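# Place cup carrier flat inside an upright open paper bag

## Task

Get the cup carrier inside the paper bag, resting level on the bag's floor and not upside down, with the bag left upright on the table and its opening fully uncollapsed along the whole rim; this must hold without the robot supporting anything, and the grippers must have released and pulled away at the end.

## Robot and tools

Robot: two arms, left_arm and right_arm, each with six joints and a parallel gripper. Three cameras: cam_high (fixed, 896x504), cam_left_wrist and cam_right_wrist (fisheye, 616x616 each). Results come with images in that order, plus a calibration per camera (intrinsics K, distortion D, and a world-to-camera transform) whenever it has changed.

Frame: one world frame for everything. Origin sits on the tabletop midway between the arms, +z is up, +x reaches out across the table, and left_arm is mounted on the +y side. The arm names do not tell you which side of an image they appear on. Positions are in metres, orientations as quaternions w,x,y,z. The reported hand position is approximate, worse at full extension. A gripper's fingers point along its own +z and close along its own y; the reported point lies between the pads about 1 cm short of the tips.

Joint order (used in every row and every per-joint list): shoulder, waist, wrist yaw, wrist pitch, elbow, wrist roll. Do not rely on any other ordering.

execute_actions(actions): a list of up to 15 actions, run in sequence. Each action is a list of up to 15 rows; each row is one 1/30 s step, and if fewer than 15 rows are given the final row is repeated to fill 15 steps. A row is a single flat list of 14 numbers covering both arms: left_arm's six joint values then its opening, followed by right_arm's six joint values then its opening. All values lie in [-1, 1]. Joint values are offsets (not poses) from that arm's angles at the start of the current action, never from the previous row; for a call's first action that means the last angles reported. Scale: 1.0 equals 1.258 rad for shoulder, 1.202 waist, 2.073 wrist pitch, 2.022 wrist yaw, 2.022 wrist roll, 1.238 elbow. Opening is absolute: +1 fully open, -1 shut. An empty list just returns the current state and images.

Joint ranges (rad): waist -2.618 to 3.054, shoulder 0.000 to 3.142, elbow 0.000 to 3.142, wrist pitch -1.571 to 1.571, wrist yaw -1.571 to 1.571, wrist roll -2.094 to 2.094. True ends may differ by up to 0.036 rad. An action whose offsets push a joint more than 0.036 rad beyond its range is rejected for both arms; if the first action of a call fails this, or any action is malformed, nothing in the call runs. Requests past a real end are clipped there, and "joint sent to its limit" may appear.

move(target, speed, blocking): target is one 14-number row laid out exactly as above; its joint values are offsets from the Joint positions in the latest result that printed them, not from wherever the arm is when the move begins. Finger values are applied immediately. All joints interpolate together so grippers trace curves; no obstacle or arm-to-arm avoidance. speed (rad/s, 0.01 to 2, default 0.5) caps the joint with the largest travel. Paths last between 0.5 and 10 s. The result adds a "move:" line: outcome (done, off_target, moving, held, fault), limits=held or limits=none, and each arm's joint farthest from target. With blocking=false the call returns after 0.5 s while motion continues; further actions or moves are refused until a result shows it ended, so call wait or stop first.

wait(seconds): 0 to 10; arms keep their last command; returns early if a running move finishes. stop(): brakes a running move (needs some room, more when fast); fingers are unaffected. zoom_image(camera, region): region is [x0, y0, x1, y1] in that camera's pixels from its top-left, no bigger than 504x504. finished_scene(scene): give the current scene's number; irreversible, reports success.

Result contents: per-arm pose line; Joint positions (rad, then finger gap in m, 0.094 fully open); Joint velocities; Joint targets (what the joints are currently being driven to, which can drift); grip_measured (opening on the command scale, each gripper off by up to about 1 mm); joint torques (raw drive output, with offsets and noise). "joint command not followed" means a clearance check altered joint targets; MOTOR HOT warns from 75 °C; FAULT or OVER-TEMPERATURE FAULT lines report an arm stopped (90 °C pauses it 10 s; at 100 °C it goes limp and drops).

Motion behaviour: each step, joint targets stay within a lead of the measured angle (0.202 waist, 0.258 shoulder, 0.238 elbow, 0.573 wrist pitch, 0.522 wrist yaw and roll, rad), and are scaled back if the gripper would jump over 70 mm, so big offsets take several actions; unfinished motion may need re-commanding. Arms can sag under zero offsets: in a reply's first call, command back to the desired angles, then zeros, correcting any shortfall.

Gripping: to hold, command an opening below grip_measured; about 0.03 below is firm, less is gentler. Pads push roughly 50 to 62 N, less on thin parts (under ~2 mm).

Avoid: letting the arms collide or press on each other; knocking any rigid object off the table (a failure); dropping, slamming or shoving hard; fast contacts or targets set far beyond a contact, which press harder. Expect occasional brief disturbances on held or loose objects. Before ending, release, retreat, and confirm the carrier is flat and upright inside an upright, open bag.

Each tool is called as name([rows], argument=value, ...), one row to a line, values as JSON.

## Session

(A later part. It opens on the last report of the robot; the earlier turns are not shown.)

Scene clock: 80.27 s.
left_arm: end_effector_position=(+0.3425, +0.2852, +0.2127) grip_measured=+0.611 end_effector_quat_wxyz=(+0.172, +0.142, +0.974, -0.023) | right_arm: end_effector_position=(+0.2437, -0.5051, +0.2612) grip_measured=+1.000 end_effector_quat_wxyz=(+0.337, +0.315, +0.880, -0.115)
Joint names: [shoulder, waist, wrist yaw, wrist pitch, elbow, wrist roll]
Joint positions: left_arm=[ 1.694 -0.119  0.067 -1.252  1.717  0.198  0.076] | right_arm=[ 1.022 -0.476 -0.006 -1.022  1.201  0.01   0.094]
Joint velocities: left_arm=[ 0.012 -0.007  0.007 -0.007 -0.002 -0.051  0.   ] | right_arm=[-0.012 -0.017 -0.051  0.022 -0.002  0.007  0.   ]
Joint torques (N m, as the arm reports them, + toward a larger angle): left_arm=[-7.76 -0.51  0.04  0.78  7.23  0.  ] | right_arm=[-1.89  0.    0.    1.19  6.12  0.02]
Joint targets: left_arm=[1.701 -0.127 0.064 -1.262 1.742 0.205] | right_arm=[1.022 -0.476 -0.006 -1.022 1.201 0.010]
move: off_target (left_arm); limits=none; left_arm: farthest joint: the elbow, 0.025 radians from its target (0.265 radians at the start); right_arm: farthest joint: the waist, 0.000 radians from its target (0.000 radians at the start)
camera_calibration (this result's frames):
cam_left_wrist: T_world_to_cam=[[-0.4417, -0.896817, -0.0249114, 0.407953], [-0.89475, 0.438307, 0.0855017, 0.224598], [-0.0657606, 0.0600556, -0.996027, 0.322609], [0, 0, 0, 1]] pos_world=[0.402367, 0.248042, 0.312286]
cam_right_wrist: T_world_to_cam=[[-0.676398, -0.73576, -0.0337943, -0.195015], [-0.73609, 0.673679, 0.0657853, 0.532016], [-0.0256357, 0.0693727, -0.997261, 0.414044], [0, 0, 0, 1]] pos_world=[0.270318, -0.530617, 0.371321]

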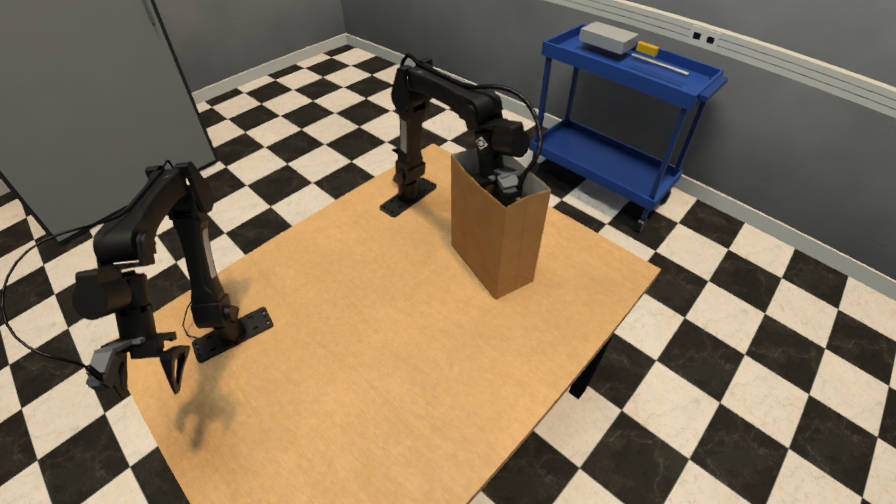

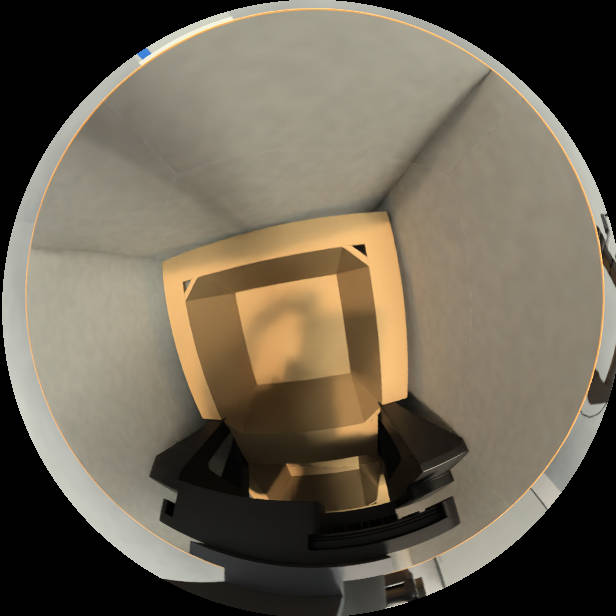

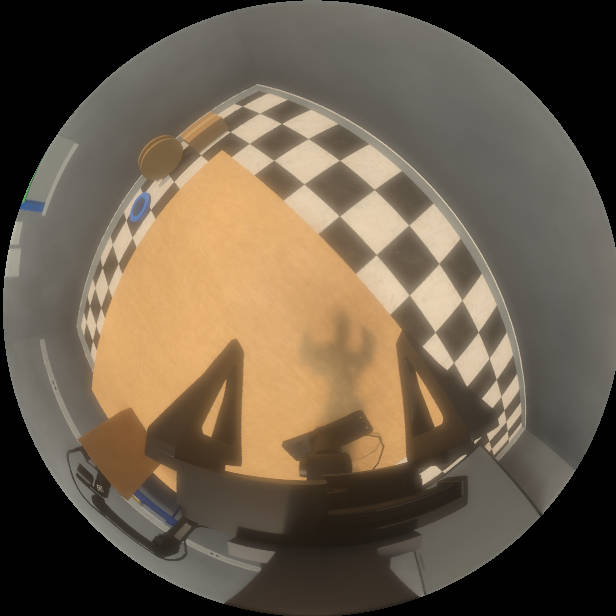

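move(target=[-0.032,-0.006,0,0.18,-0.33,0,0.5, 0,0,0,0,0,0,1], speed=0.2)

zoom_image(camera="cam_high", region=[400, 60, 600, 310])

Scene clock: 83.57 s.
left_arm: end_effector_position=(+0.3410, +0.2854, +0.1170) grip_measured=+0.611 end_effector_quat_wxyz=(+0.164, +0.142, +0.976, -0.023) | right_arm: end_effector_position=(+0.2437, -0.5051, +0.2612) grip_measured=+1.000 end_effector_quat_wxyz=(+0.337, +0.315, +0.880, -0.115)
Joint names: [shoulder, waist, wrist yaw, wrist pitch, elbow, wrist roll]
Joint positions: left_arm=[ 1.676 -0.119  0.067 -0.888  1.32   0.198  0.076] | right_arm=[ 1.022 -0.476 -0.006 -1.022  1.201  0.01   0.094]
Joint velocities: left_arm=[-0.017  0.002 -0.081  0.022 -0.012 -0.007 -0.   ] | right_arm=[-0.012 -0.007 -0.051  0.037  0.017  0.007  0.   ]
Joint torques (N m, as the arm reports them, + toward a larger angle): left_arm=[-10.13  -0.57   0.04   0.91   5.02   0.  ] | right_arm=[-1.89  0.02 -0.01  1.18  6.13  0.02]
Joint targets: left_arm=[1.653 -0.127 0.067 -0.878 1.308 0.198] | right_arm=[1.022 -0.476 -0.006 -1.022 1.201 0.010]
move: off_target (left_arm); limits=none; left_arm: farthest joint: the shoulder, 0.022 radians from its target (0.040 radians at the start); right_arm: farthest joint: the waist, 0.000 radians from its target (0.000 radians at the start)
camera_calibration (this result's frames):
cam_left_wrist: T_world_to_cam=[[-0.442058, -0.896788, -0.018865, 0.404411], [-0.893227, 0.438184, 0.100695, 0.229098], [-0.0820361, 0.061364, -0.994738, 0.232201], [0, 0, 0, 1]] pos_world=[0.402459, 0.248035, 0.215539]
cam_right_wrist: T_world_to_cam=[[-0.676398, -0.73576, -0.0337943, -0.195015], [-0.73609, 0.673679, 0.0657853, 0.532016], [-0.0256357, 0.0693727, -0.997261, 0.414044], [0, 0, 0, 1]] pos_world=[0.270318, -0.530617, 0.371321]

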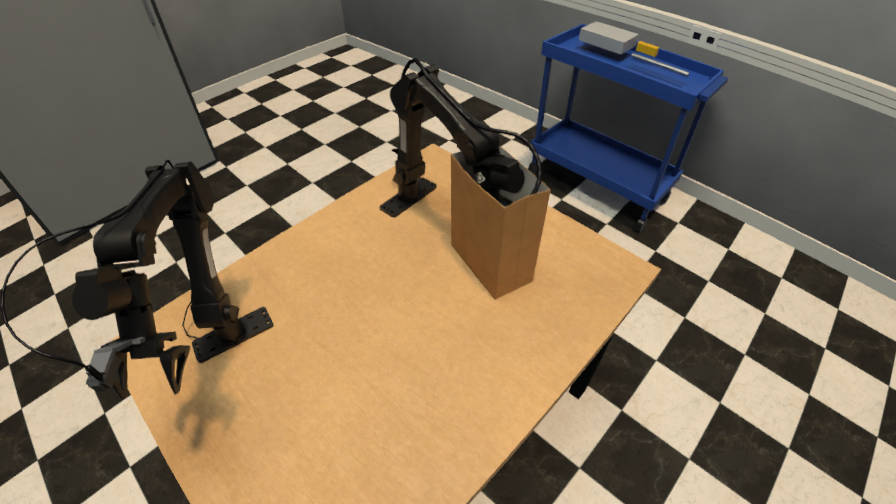

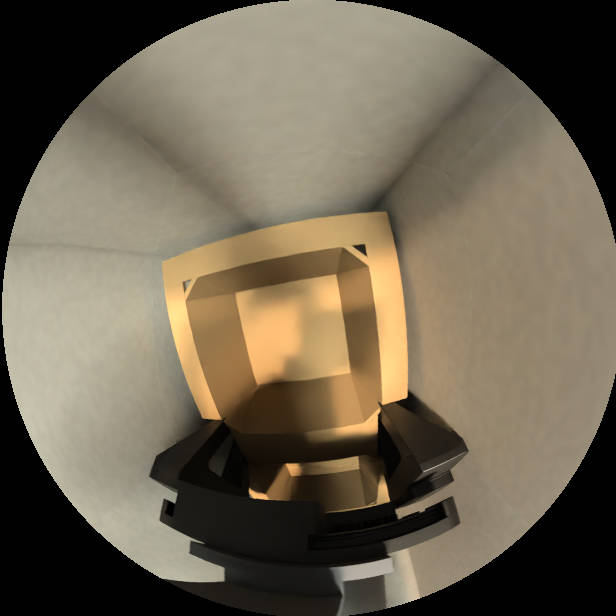

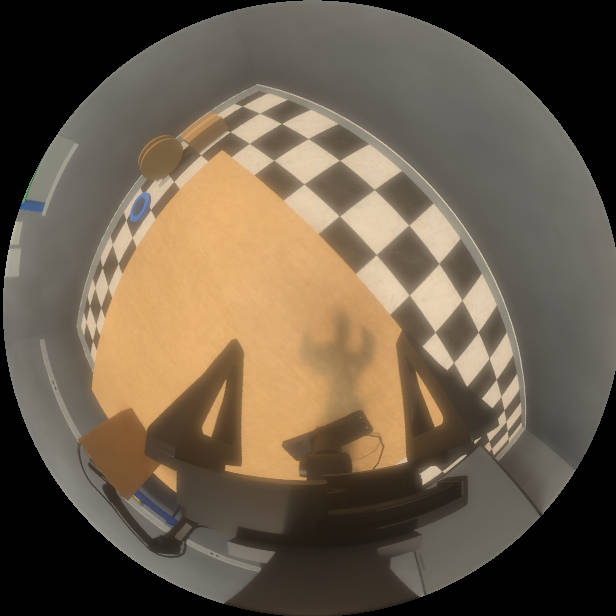

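Region (400, 60, 600, 310) of cam_high's 896x504 image, scaled by 2.016, with more detail than that image has; it fills the left 403 columns of this view, and the rest is white.

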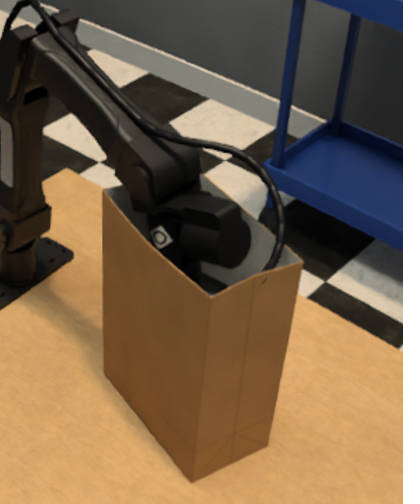

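move(target=[0.116,-0.015,-0.016,0.012,-0.014,0,0.5, 0,0,0,0,0,0,1], speed=0.08)

zoom_image(camera="cam_high", region=[400, 60, 600, 310])

Scene clock: 86.73 s.
left_arm: end_effector_position=(+0.3409, +0.2868, +0.0683) grip_measured=+0.611 end_effector_quat_wxyz=(+0.102, +0.145, +0.984, -0.013) | right_arm: end_effector_position=(+0.2437, -0.5051, +0.2612) grip_measured=+1.000 end_effector_quat_wxyz=(+0.337, +0.315, +0.880, -0.115)
Joint names: [shoulder, waist, wrist yaw, wrist pitch, elbow, wrist roll]
Joint positions: left_arm=[ 1.813 -0.129  0.038 -0.874  1.32   0.198  0.076] | right_arm=[ 1.022 -0.476 -0.006 -1.022  1.201  0.01   0.094]
Joint velocities: left_arm=[-0.007  0.007 -0.037 -0.051  0.017  0.066 -0.   ] | right_arm=[ 0.012 -0.002  0.037 -0.037 -0.007 -0.051  0.   ]
Joint torques (N m, as the arm reports them, + toward a larger angle): left_arm=[-8.89 -0.49  0.03  0.71  4.01  0.03] | right_arm=[-1.9   0.01 -0.01  1.19  6.13  0.01]
Joint targets: left_arm=[1.822 -0.137 0.035 -0.863 1.302 0.198] | right_arm=[1.022 -0.476 -0.006 -1.022 1.201 0.010]
move: done; limits=none; left_arm: farthest joint: the elbow, 0.017 radians from its target (0.017 radians at the start); right_arm: farthest joint: the waist, 0.000 radians from its target (0.000 radians at the start)
camera_calibration (this result's frames):
cam_left_wrist: T_world_to_cam=[[-0.445263, -0.8954, 0.000175121, 0.404156], [-0.872653, 0.433995, 0.223884, 0.219129], [-0.200542, 0.0995345, -0.974616, 0.211816], [0, 0, 0, 1]] pos_world=[0.413657, 0.245697, 0.157309]
cam_right_wrist: T_world_to_cam=[[-0.676398, -0.73576, -0.0337943, -0.195015], [-0.73609, 0.673679, 0.0657853, 0.532016], [-0.0256357, 0.0693727, -0.997261, 0.414044], [0, 0, 0, 1]] pos_world=[0.270318, -0.530617, 0.371321]

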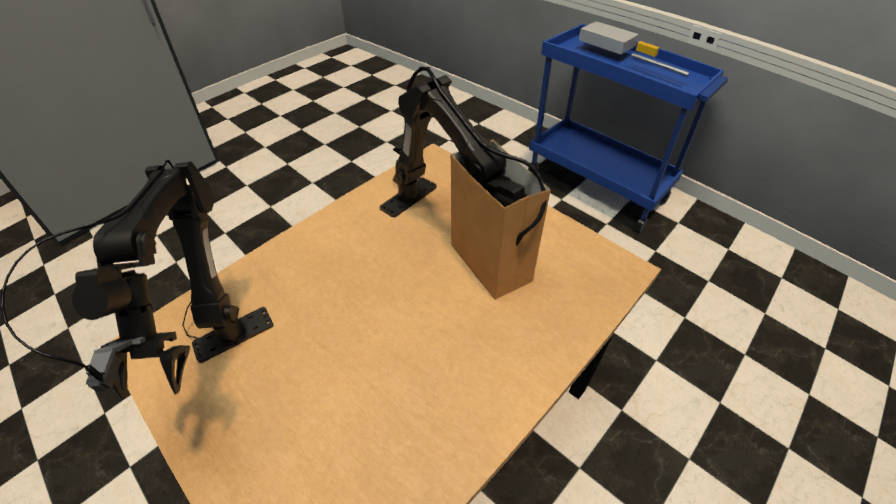

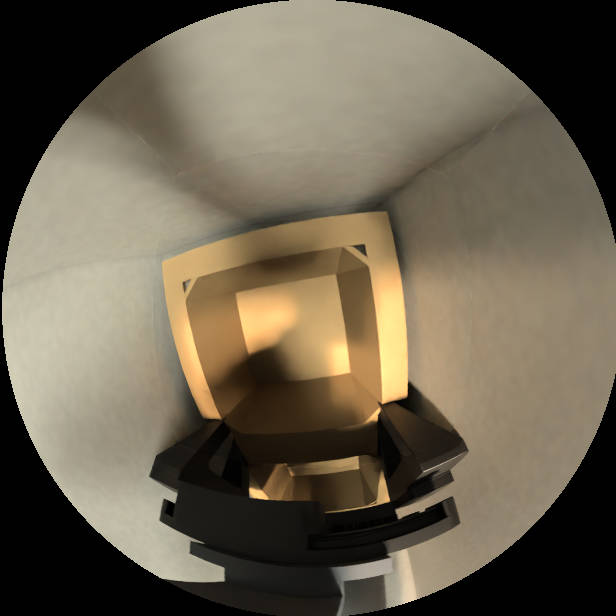

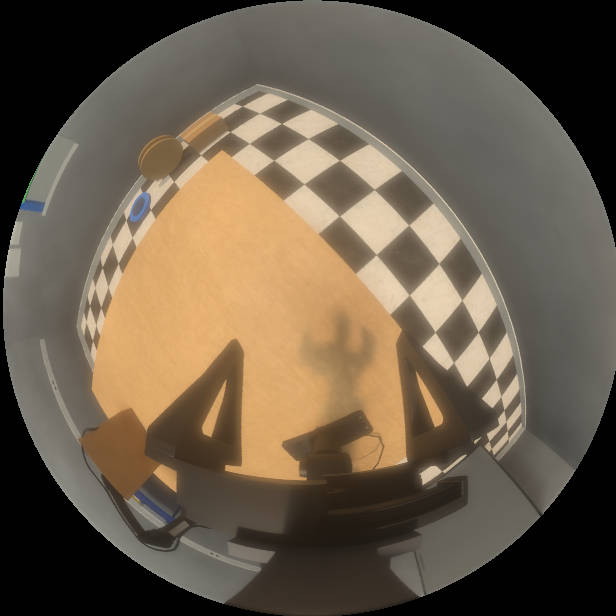

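Region (400, 60, 600, 310) of cam_high's 896x504 image, scaled by 2.016, with more detail than that image has; it fills the left 403 columns of this view, and the rest is white.

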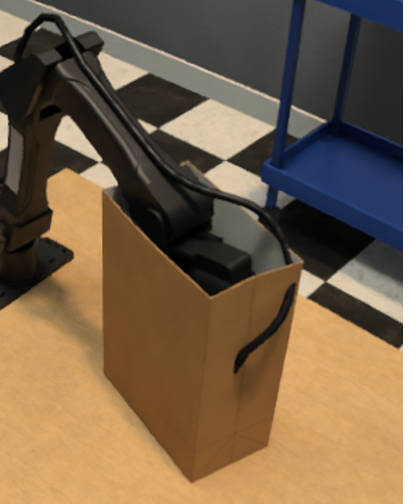

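move(target=[0.058,0,0,0.02,-0.028,0,0.5, 0,0,0,0,0,0,1], speed=0.06)

zoom_image(camera="cam_high", region=[400, 60, 600, 310])

Scene clock: 88.87 s.
left_arm: end_effector_position=(+0.3375, +0.2872, +0.0411) grip_measured=+0.611 end_effector_quat_wxyz=(+0.075, +0.145, +0.986, -0.015) | right_arm: end_effector_position=(+0.2437, -0.5051, +0.2612) grip_measured=+1.000 end_effector_quat_wxyz=(+0.337, +0.315, +0.880, -0.115)
Joint names: [shoulder, waist, wrist yaw, wrist pitch, elbow, wrist roll]
Joint positions: left_arm=[ 1.876 -0.129  0.037 -0.844  1.298  0.198  0.076] | right_arm=[ 1.022 -0.476 -0.006 -1.022  1.201  0.01   0.094]
Joint velocities: left_arm=[ 0.012 -0.012  0.022  0.022  0.002 -0.051 -0.001] | right_arm=[-0.002 -0.022 -0.022 -0.037 -0.002 -0.037  0.   ]
Joint torques (N m, as the arm reports them, + toward a larger angle): left_arm=[-9.11  0.11  0.08  0.57  4.3  -0.04] | right_arm=[-1.9   0.02  0.    1.18  6.14  0.02]
Joint targets: left_arm=[1.886 -0.129 0.038 -0.832 1.285 0.198] | right_arm=[1.022 -0.476 -0.006 -1.022 1.201 0.010]
move: done; limits=none; left_arm: farthest joint: the elbow, 0.013 radians from its target (0.034 radians at the start); right_arm: farthest joint: the waist, 0.000 radians from its target (0.000 radians at the start)
camera_calibration (this result's frames):
cam_left_wrist: T_world_to_cam=[[-0.444673, -0.895481, 0.0194695, 0.402], [-0.859288, 0.432633, 0.272861, 0.215916], [-0.252765, 0.104604, -0.961857, 0.200244], [0, 0, 0, 1]] pos_world=[0.414907, 0.245625, 0.125864]
cam_right_wrist: T_world_to_cam=[[-0.676398, -0.73576, -0.0337943, -0.195015], [-0.73609, 0.673679, 0.0657853, 0.532016], [-0.0256357, 0.0693727, -0.997261, 0.414044], [0, 0, 0, 1]] pos_world=[0.270318, -0.530617, 0.371321]

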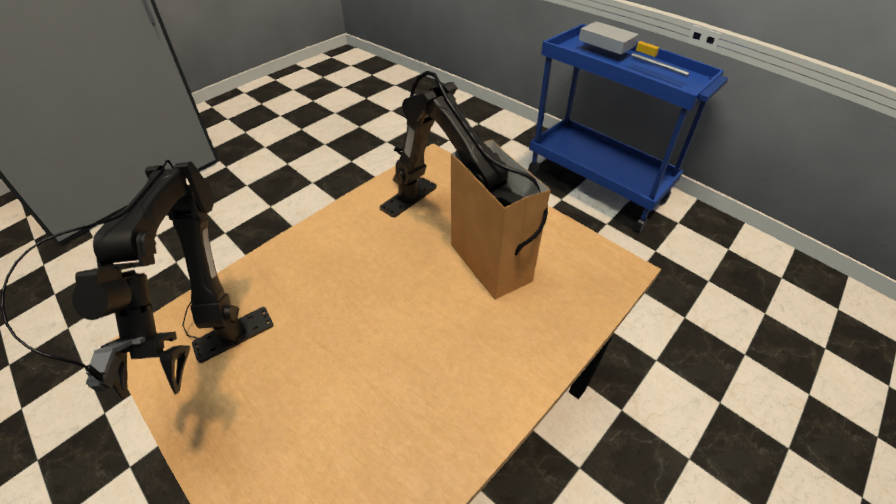

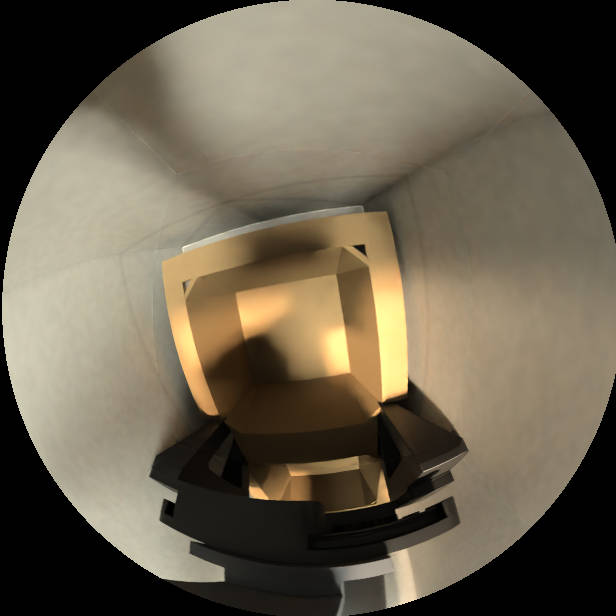

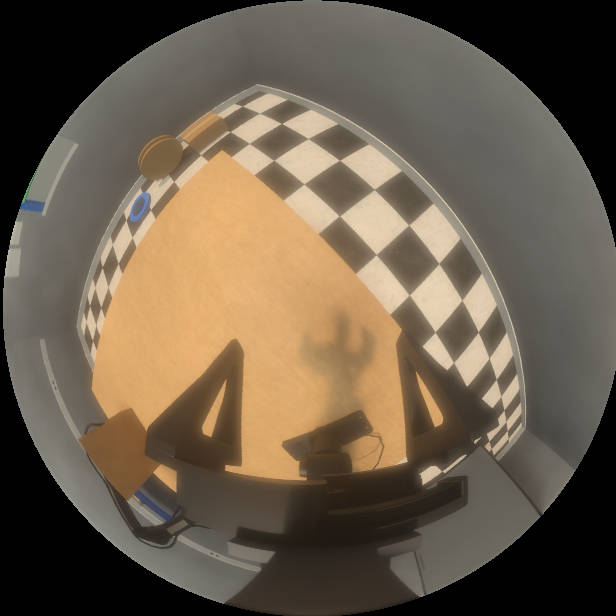

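Region (400, 60, 600, 310) of cam_high's 896x504 image, scaled by 2.016, with more detail than that image has; it fills the left 403 columns of this view, and the rest is white.

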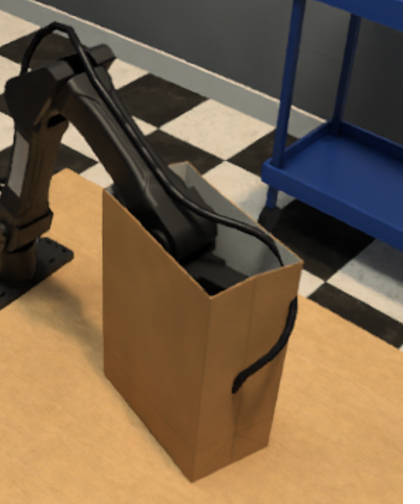

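execute_actions([
  [[0,0,0,0,0,0,0.6,0,0,0,0,0,0,1]],
  [[0,0,0,0,0,0,0.64,0,0,0,0,0,0,1]],
  [[0,0,0,0,0,0,0.74,0,0,0,0,0,0,1]],
])

Scene clock: 90.73 s.
left_arm: end_effector_position=(+0.3375, +0.2872, +0.0411) grip_measured=+0.737 end_effector_quat_wxyz=(+0.075, +0.145, +0.987, -0.014) | right_arm: end_effector_position=(+0.2437, -0.5051, +0.2612) grip_measured=+1.000 end_effector_quat_wxyz=(+0.337, +0.315, +0.880, -0.115)
Joint names: [shoulder, waist, wrist yaw, wrist pitch, elbow, wrist roll]
Joint positions: left_arm=[ 1.876 -0.129  0.037 -0.844  1.298  0.198  0.082] | right_arm=[ 1.022 -0.476 -0.006 -1.022  1.201  0.01   0.094]
Joint velocities: left_arm=[-0.012 -0.002  0.022  0.022 -0.002  0.007 -0.001] | right_arm=[-0.007 -0.007 -0.022  0.007  0.007 -0.022  0.   ]
Joint torques (N m, as the arm reports them, + toward a larger angle): left_arm=[-9.83  0.14  0.08  0.5   5.23  0.01] | right_arm=[-1.9   0.01  0.    1.18  6.13  0.02]
Joint targets: left_arm=[1.876 -0.129 0.037 -0.844 1.298 0.198] | right_arm=[1.022 -0.476 -0.006 -1.022 1.201 0.010]
camera_calibration (this result's frames):
cam_left_wrist: T_world_to_cam=[[-0.444623, -0.895514, 0.019118, 0.402071], [-0.859322, 0.432482, 0.272994, 0.215942], [-0.252738, 0.104951, -0.961826, 0.200126], [0, 0, 0, 1]] pos_world=[0.414913, 0.245665, 0.125849]
cam_right_wrist: T_world_to_cam=[[-0.676398, -0.73576, -0.0337943, -0.195015], [-0.73609, 0.673679, 0.0657853, 0.532016], [-0.0256357, 0.0693727, -0.997261, 0.414044], [0, 0, 0, 1]] pos_world=[0.270318, -0.530617, 0.371321]

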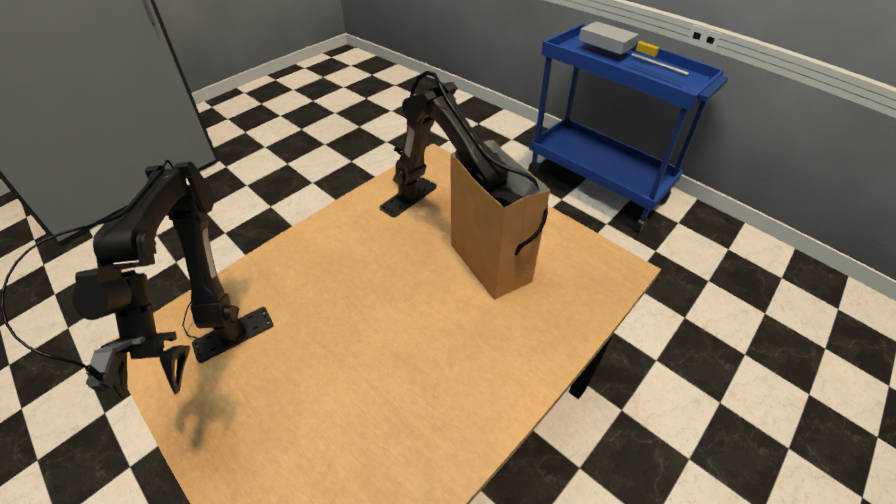

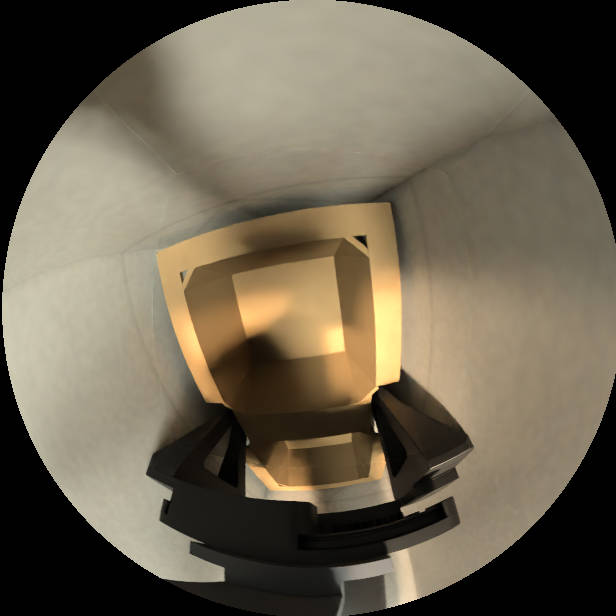

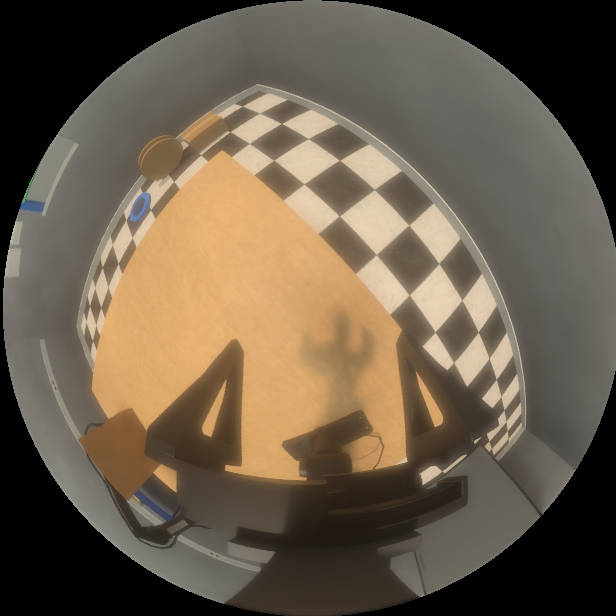

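move(target=[-0.075,0,0,-0.022,0.04,0,0.74, 0,0,0,0,0,0,1], speed=0.1)

move(target=[-0.1,0,0,-0.185,0.33,0,-0.6, 0,0,0,0,0,0,1], speed=0.3)

Scene clock: 92.70 s.
left_arm: end_effector_position=(+0.3435, +0.2867, +0.0766) grip_measured=+0.737 end_effector_quat_wxyz=(+0.113, +0.145, +0.983, -0.012) | right_arm: end_effector_position=(+0.2437, -0.5051, +0.2612) grip_measured=+1.000 end_effector_quat_wxyz=(+0.337, +0.315, +0.880, -0.115)
Joint names: [shoulder, waist, wrist yaw, wrist pitch, elbow, wrist roll]
Joint positions: left_arm=[ 1.797 -0.129  0.037 -0.877  1.328  0.198  0.082] | right_arm=[ 1.022 -0.476 -0.006 -1.022  1.201  0.01   0.094]
Joint velocities: left_arm=[-0.007 -0.002  0.007 -0.037  0.002 -0.066  0.001] | right_arm=[ 0.002  0.012 -0.081  0.007 -0.012 -0.037  0.   ]
Joint torques (N m, as the arm reports them, + toward a larger angle): left_arm=[-10.48  -0.01   0.04   0.5    6.76   0.03] | right_arm=[-1.89  0.01 -0.01  1.19  6.15  0.01]
Joint targets: left_arm=[1.782 -0.129 0.037 -0.889 1.347 0.198] | right_arm=[1.022 -0.476 -0.006 -1.022 1.201 0.010]
move: done; limits=none; left_arm: farthest joint: the elbow, 0.020 radians from its target (0.049 radians at the start); right_arm: farthest joint: the waist, 0.000 radians from its target (0.000 radians at the start)
camera_calibration (this result's frames):
cam_left_wrist: T_world_to_cam=[[-0.445025, -0.895477, -0.00854573, 0.405818], [-0.877453, 0.434121, 0.204, 0.222691], [-0.178968, 0.0982837, -0.978934, 0.213668], [0, 0, 0, 1]] pos_world=[0.41424, 0.245726, 0.167206]
cam_right_wrist: T_world_to_cam=[[-0.676398, -0.73576, -0.0337943, -0.195015], [-0.73609, 0.673679, 0.0657853, 0.532016], [-0.0256357, 0.0693727, -0.997261, 0.414044], [0, 0, 0, 1]] pos_world=[0.270318, -0.530617, 0.371321]

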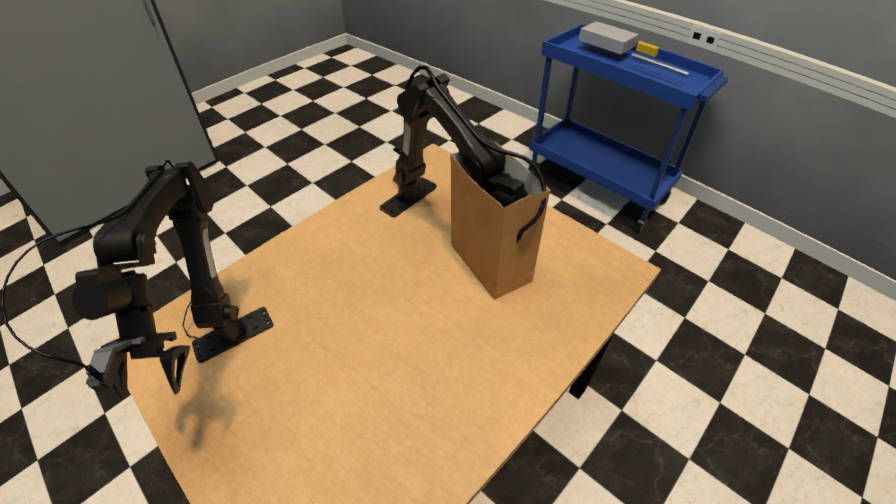

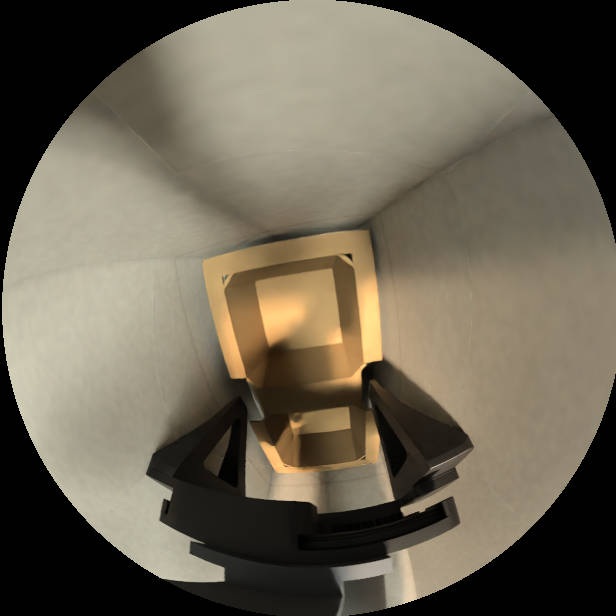

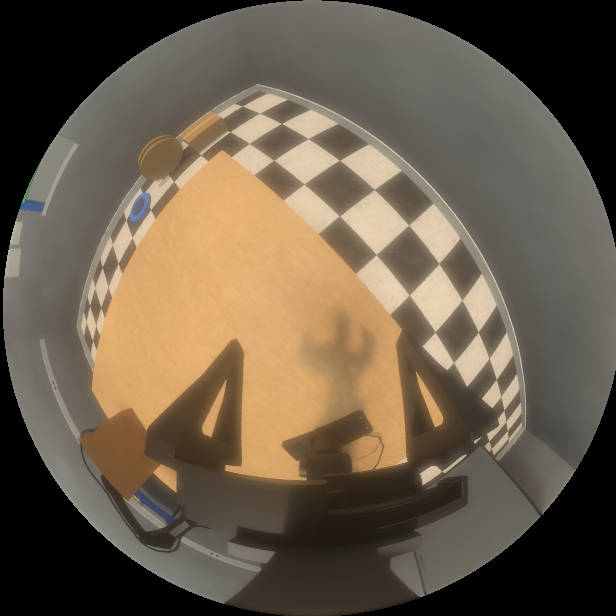

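Scene clock: 94.73 s.
left_arm: end_effector_position=(+0.3430, +0.2867, +0.2181) grip_measured=-0.597 end_effector_quat_wxyz=(+0.181, +0.145, +0.973, -0.008) | right_arm: end_effector_position=(+0.2437, -0.5051, +0.2612) grip_measured=+1.000 end_effector_quat_wxyz=(+0.337, +0.315, +0.880, -0.115)
Joint names: [shoulder, waist, wrist yaw, wrist pitch, elbow, wrist roll]
Joint positions: left_arm=[ 1.681 -0.129  0.037 -1.246  1.719  0.198  0.019] | right_arm=[ 1.022 -0.476 -0.006 -1.022  1.201  0.01   0.094]
Joint velocities: left_arm=[-0.002 -0.012 -0.007  0.037  0.007 -0.066 -0.001] | right_arm=[-0.007 -0.012  0.066 -0.081 -0.017  0.007  0.   ]
Joint torques (N m, as the arm reports them, + toward a larger angle): left_arm=[-8.98 -0.16  0.06  0.77  6.69  0.  ] | right_arm=[-1.92 -0.01  0.01  1.19  6.14  0.01]
Joint targets: left_arm=[1.671 -0.129 0.037 -1.260 1.736 0.198] | right_arm=[1.022 -0.476 -0.006 -1.022 1.201 0.010]
move: done; limits=none; left_arm: farthest joint: the elbow, 0.018 radians from its target (0.409 radians at the start); right_arm: farthest joint: the waist, 0.000 radians from its target (0.000 radians at the start)
camera_calibration (this result's frames):
cam_left_wrist: T_world_to_cam=[[-0.440438, -0.895892, -0.0582437, 0.416213], [-0.896735, 0.435864, 0.0767386, 0.227199], [-0.0433632, 0.0860277, -0.995349, 0.312645], [0, 0, 0, 1]] pos_world=[0.400611, 0.246958, 0.317998]
cam_right_wrist: T_world_to_cam=[[-0.676398, -0.73576, -0.0337943, -0.195015], [-0.73609, 0.673679, 0.0657853, 0.532016], [-0.0256357, 0.0693727, -0.997261, 0.414044], [0, 0, 0, 1]] pos_world=[0.270318, -0.530617, 0.371321]

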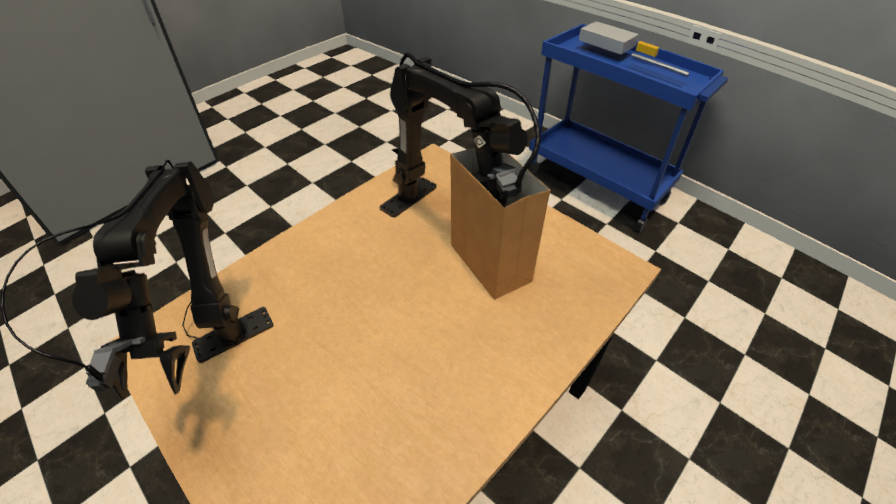

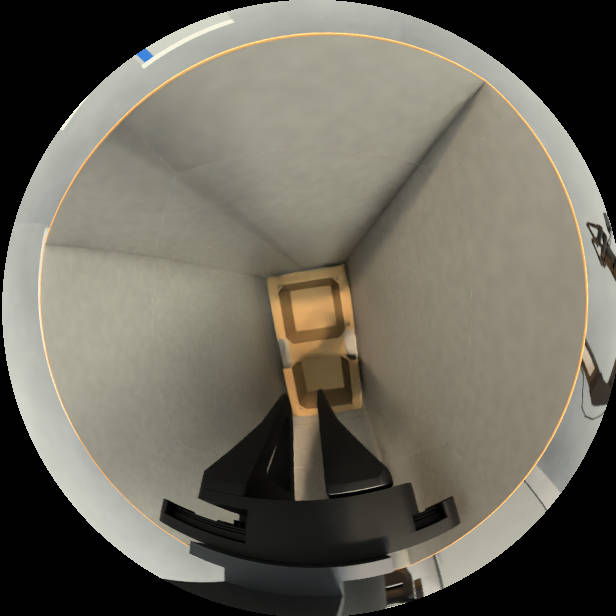

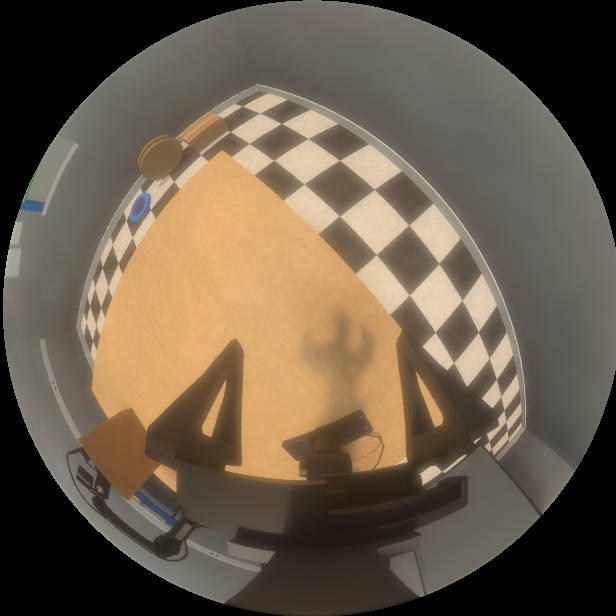

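move(target=[-0.06,0,0,-0.11,0.45,0,-0.6, 0,0,0,0,0,0,1], speed=0.5)

move(target=[-0.25,-0.75,0,0,-0.1,-0.098,1, 0,0,0,0,0,0,1], speed=0.8)

zoom_image(camera="cam_high", region=[400, 60, 600, 310])

Scene clock: 97.20 s.
left_arm: end_effector_position=(+0.3246, +0.2884, +0.3997) grip_measured=-0.597 end_effector_quat_wxyz=(+0.374, +0.140, +0.917, +0.003) | right_arm: end_effector_position=(+0.2437, -0.5051, +0.2612) grip_measured=+1.000 end_effector_quat_wxyz=(+0.337, +0.315, +0.880, -0.115)
Joint names: [shoulder, waist, wrist yaw, wrist pitch, elbow, wrist roll]
Joint positions: left_arm=[ 1.61  -0.129  0.037 -1.455  2.261  0.198  0.019] | right_arm=[ 1.022 -0.476 -0.006 -1.022  1.201  0.01   0.094]
Joint velocities: left_arm=[-0.002 -0.007 -0.007 -0.007  0.002  0.022 -0.001] | right_arm=[-0.002  0.007 -0.051 -0.037 -0.012  0.007  0.   ]
Joint torques (N m, as the arm reports them, + toward a larger angle): left_arm=[-6.56 -0.14  0.04  1.3   5.16  0.02] | right_arm=[-1.89  0.02  0.    1.18  6.11  0.02]
Joint targets: left_arm=[1.605 -0.129 0.037 -1.474 2.276 0.198] | right_arm=[1.022 -0.476 -0.006 -1.022 1.201 0.010]
move: done; limits=none; left_arm: farthest joint: the wrist pitch, 0.019 radians from its target (0.228 radians at the start); right_arm: farthest joint: the waist, 0.000 radians from its target (0.000 radians at the start)
camera_calibration (this result's frames):
cam_left_wrist: T_world_to_cam=[[-0.388934, -0.900547, -0.194282, 0.459198], [-0.852032, 0.431823, -0.295922, 0.331696], [0.350387, 0.0504406, -0.935246, 0.350926], [0, 0, 0, 1]] pos_world=[0.338254, 0.252594, 0.515572]
cam_right_wrist: T_world_to_cam=[[-0.676398, -0.73576, -0.0337943, -0.195015], [-0.73609, 0.673679, 0.0657853, 0.532016], [-0.0256357, 0.0693727, -0.997261, 0.414044], [0, 0, 0, 1]] pos_world=[0.270318, -0.530617, 0.371321]

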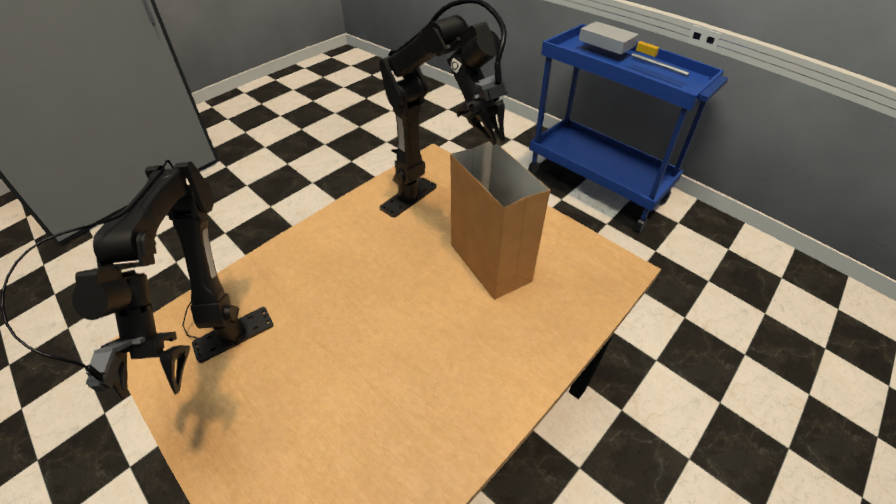

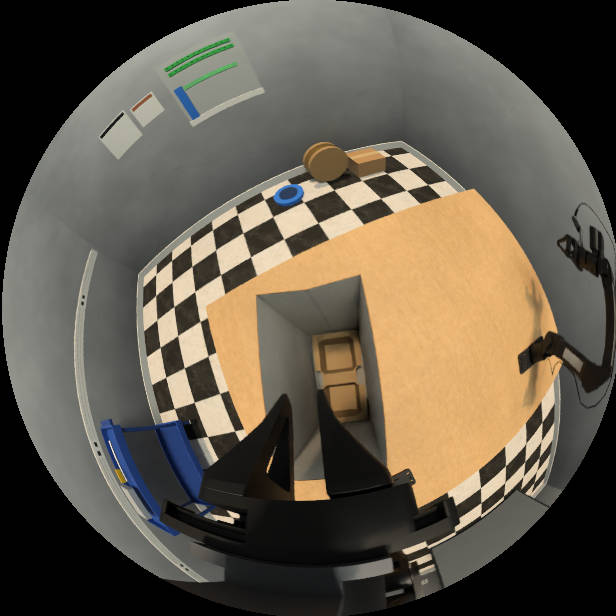

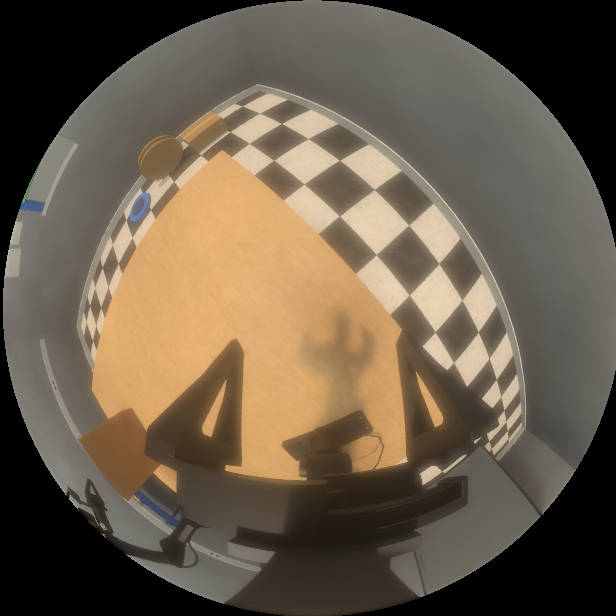

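Scene clock: 99.00 s.
left_arm: end_effector_position=(+0.1114, +0.0973, +0.4574) grip_measured=+1.000 end_effector_quat_wxyz=(+0.406, +0.428, +0.773, -0.233) | right_arm: end_effector_position=(+0.2437, -0.5051, +0.2612) grip_measured=+1.000 end_effector_quat_wxyz=(+0.337, +0.315, +0.880, -0.115)
Joint names: [shoulder, waist, wrist yaw, wrist pitch, elbow, wrist roll]
Joint positions: left_arm=[ 1.303 -1.023  0.037 -1.45   2.156  0.009  0.094] | right_arm=[ 1.022 -0.476 -0.006 -1.022  1.201  0.01   0.094]
Joint velocities: left_arm=[ 0.002 -0.007 -0.007  0.007  0.002 -0.081  0.   ] | right_arm=[-0.002  0.002 -0.051 -0.022 -0.017  0.022  0.   ]
Joint torques (N m, as the arm reports them, + toward a larger angle): left_arm=[-2.57 -0.7   0.06  1.69  2.18 -0.1 ] | right_arm=[-1.9  -0.01 -0.01  1.19  6.12  0.02]
Joint targets: left_arm=[1.295 -1.031 0.037 -1.455 2.137 0.000] | right_arm=[1.022 -0.476 -0.006 -1.022 1.201 0.010]
move: done; limits=none; left_arm: farthest joint: the elbow, 0.019 radians from its target (0.123 radians at the start); right_arm: farthest joint: the waist, 0.000 radians from its target (0.000 radians at the start)
camera_calibration (this result's frames):
cam_left_wrist: T_world_to_cam=[[-0.905532, -0.411928, -0.101624, 0.182985], [-0.308729, 0.804034, -0.50815, 0.249915], [0.29103, -0.428772, -0.855252, 0.505934], [0, 0, 0, 1]] pos_world=[0.0956127, 0.0913672, 0.578291]
cam_right_wrist: T_world_to_cam=[[-0.676398, -0.73576, -0.0337943, -0.195015], [-0.73609, 0.673679, 0.0657853, 0.532016], [-0.0256357, 0.0693727, -0.997261, 0.414044], [0, 0, 0, 1]] pos_world=[0.270318, -0.530617, 0.371321]

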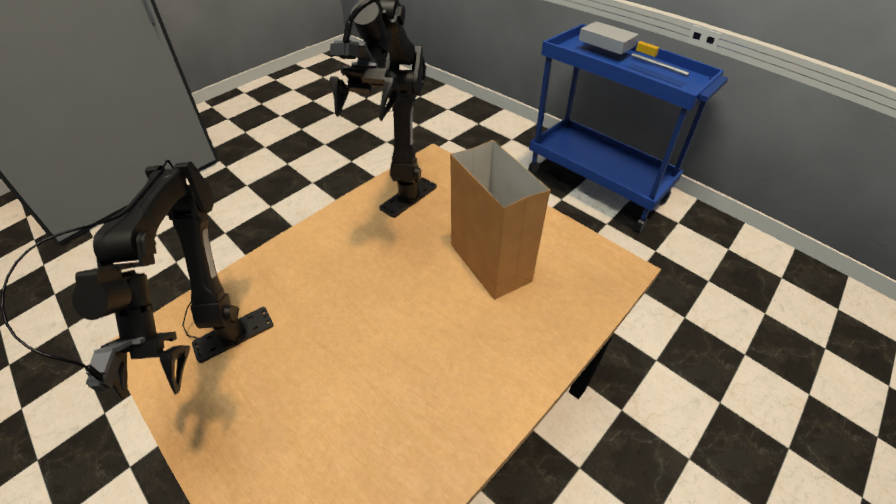

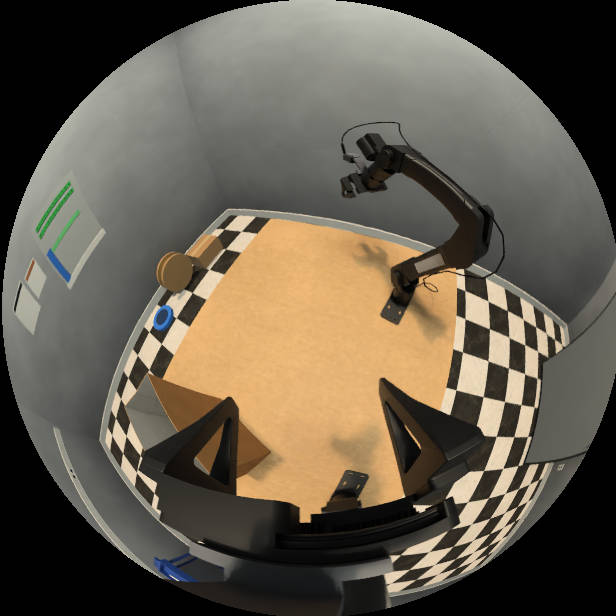

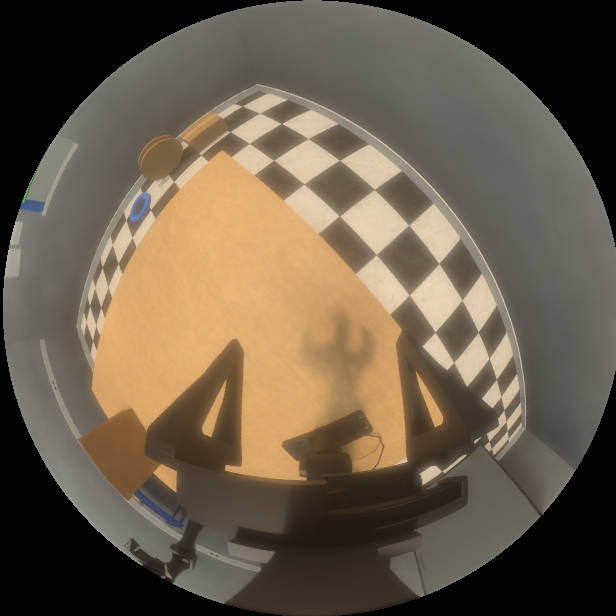

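Region (400, 60, 600, 310) of cam_high's 896x504 image, scaled by 2.016, with more detail than that image has; it fills the left 403 columns of this view, and the rest is white.

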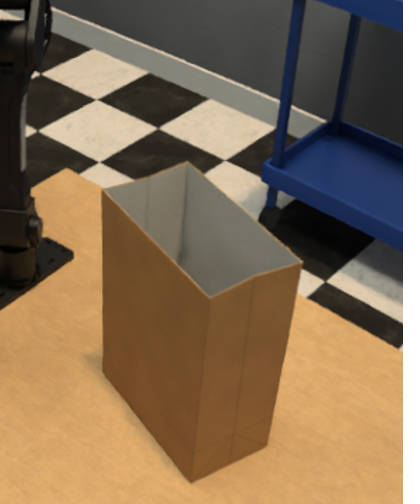

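finished_scene(scene=1)

The scene is finished: the task was done.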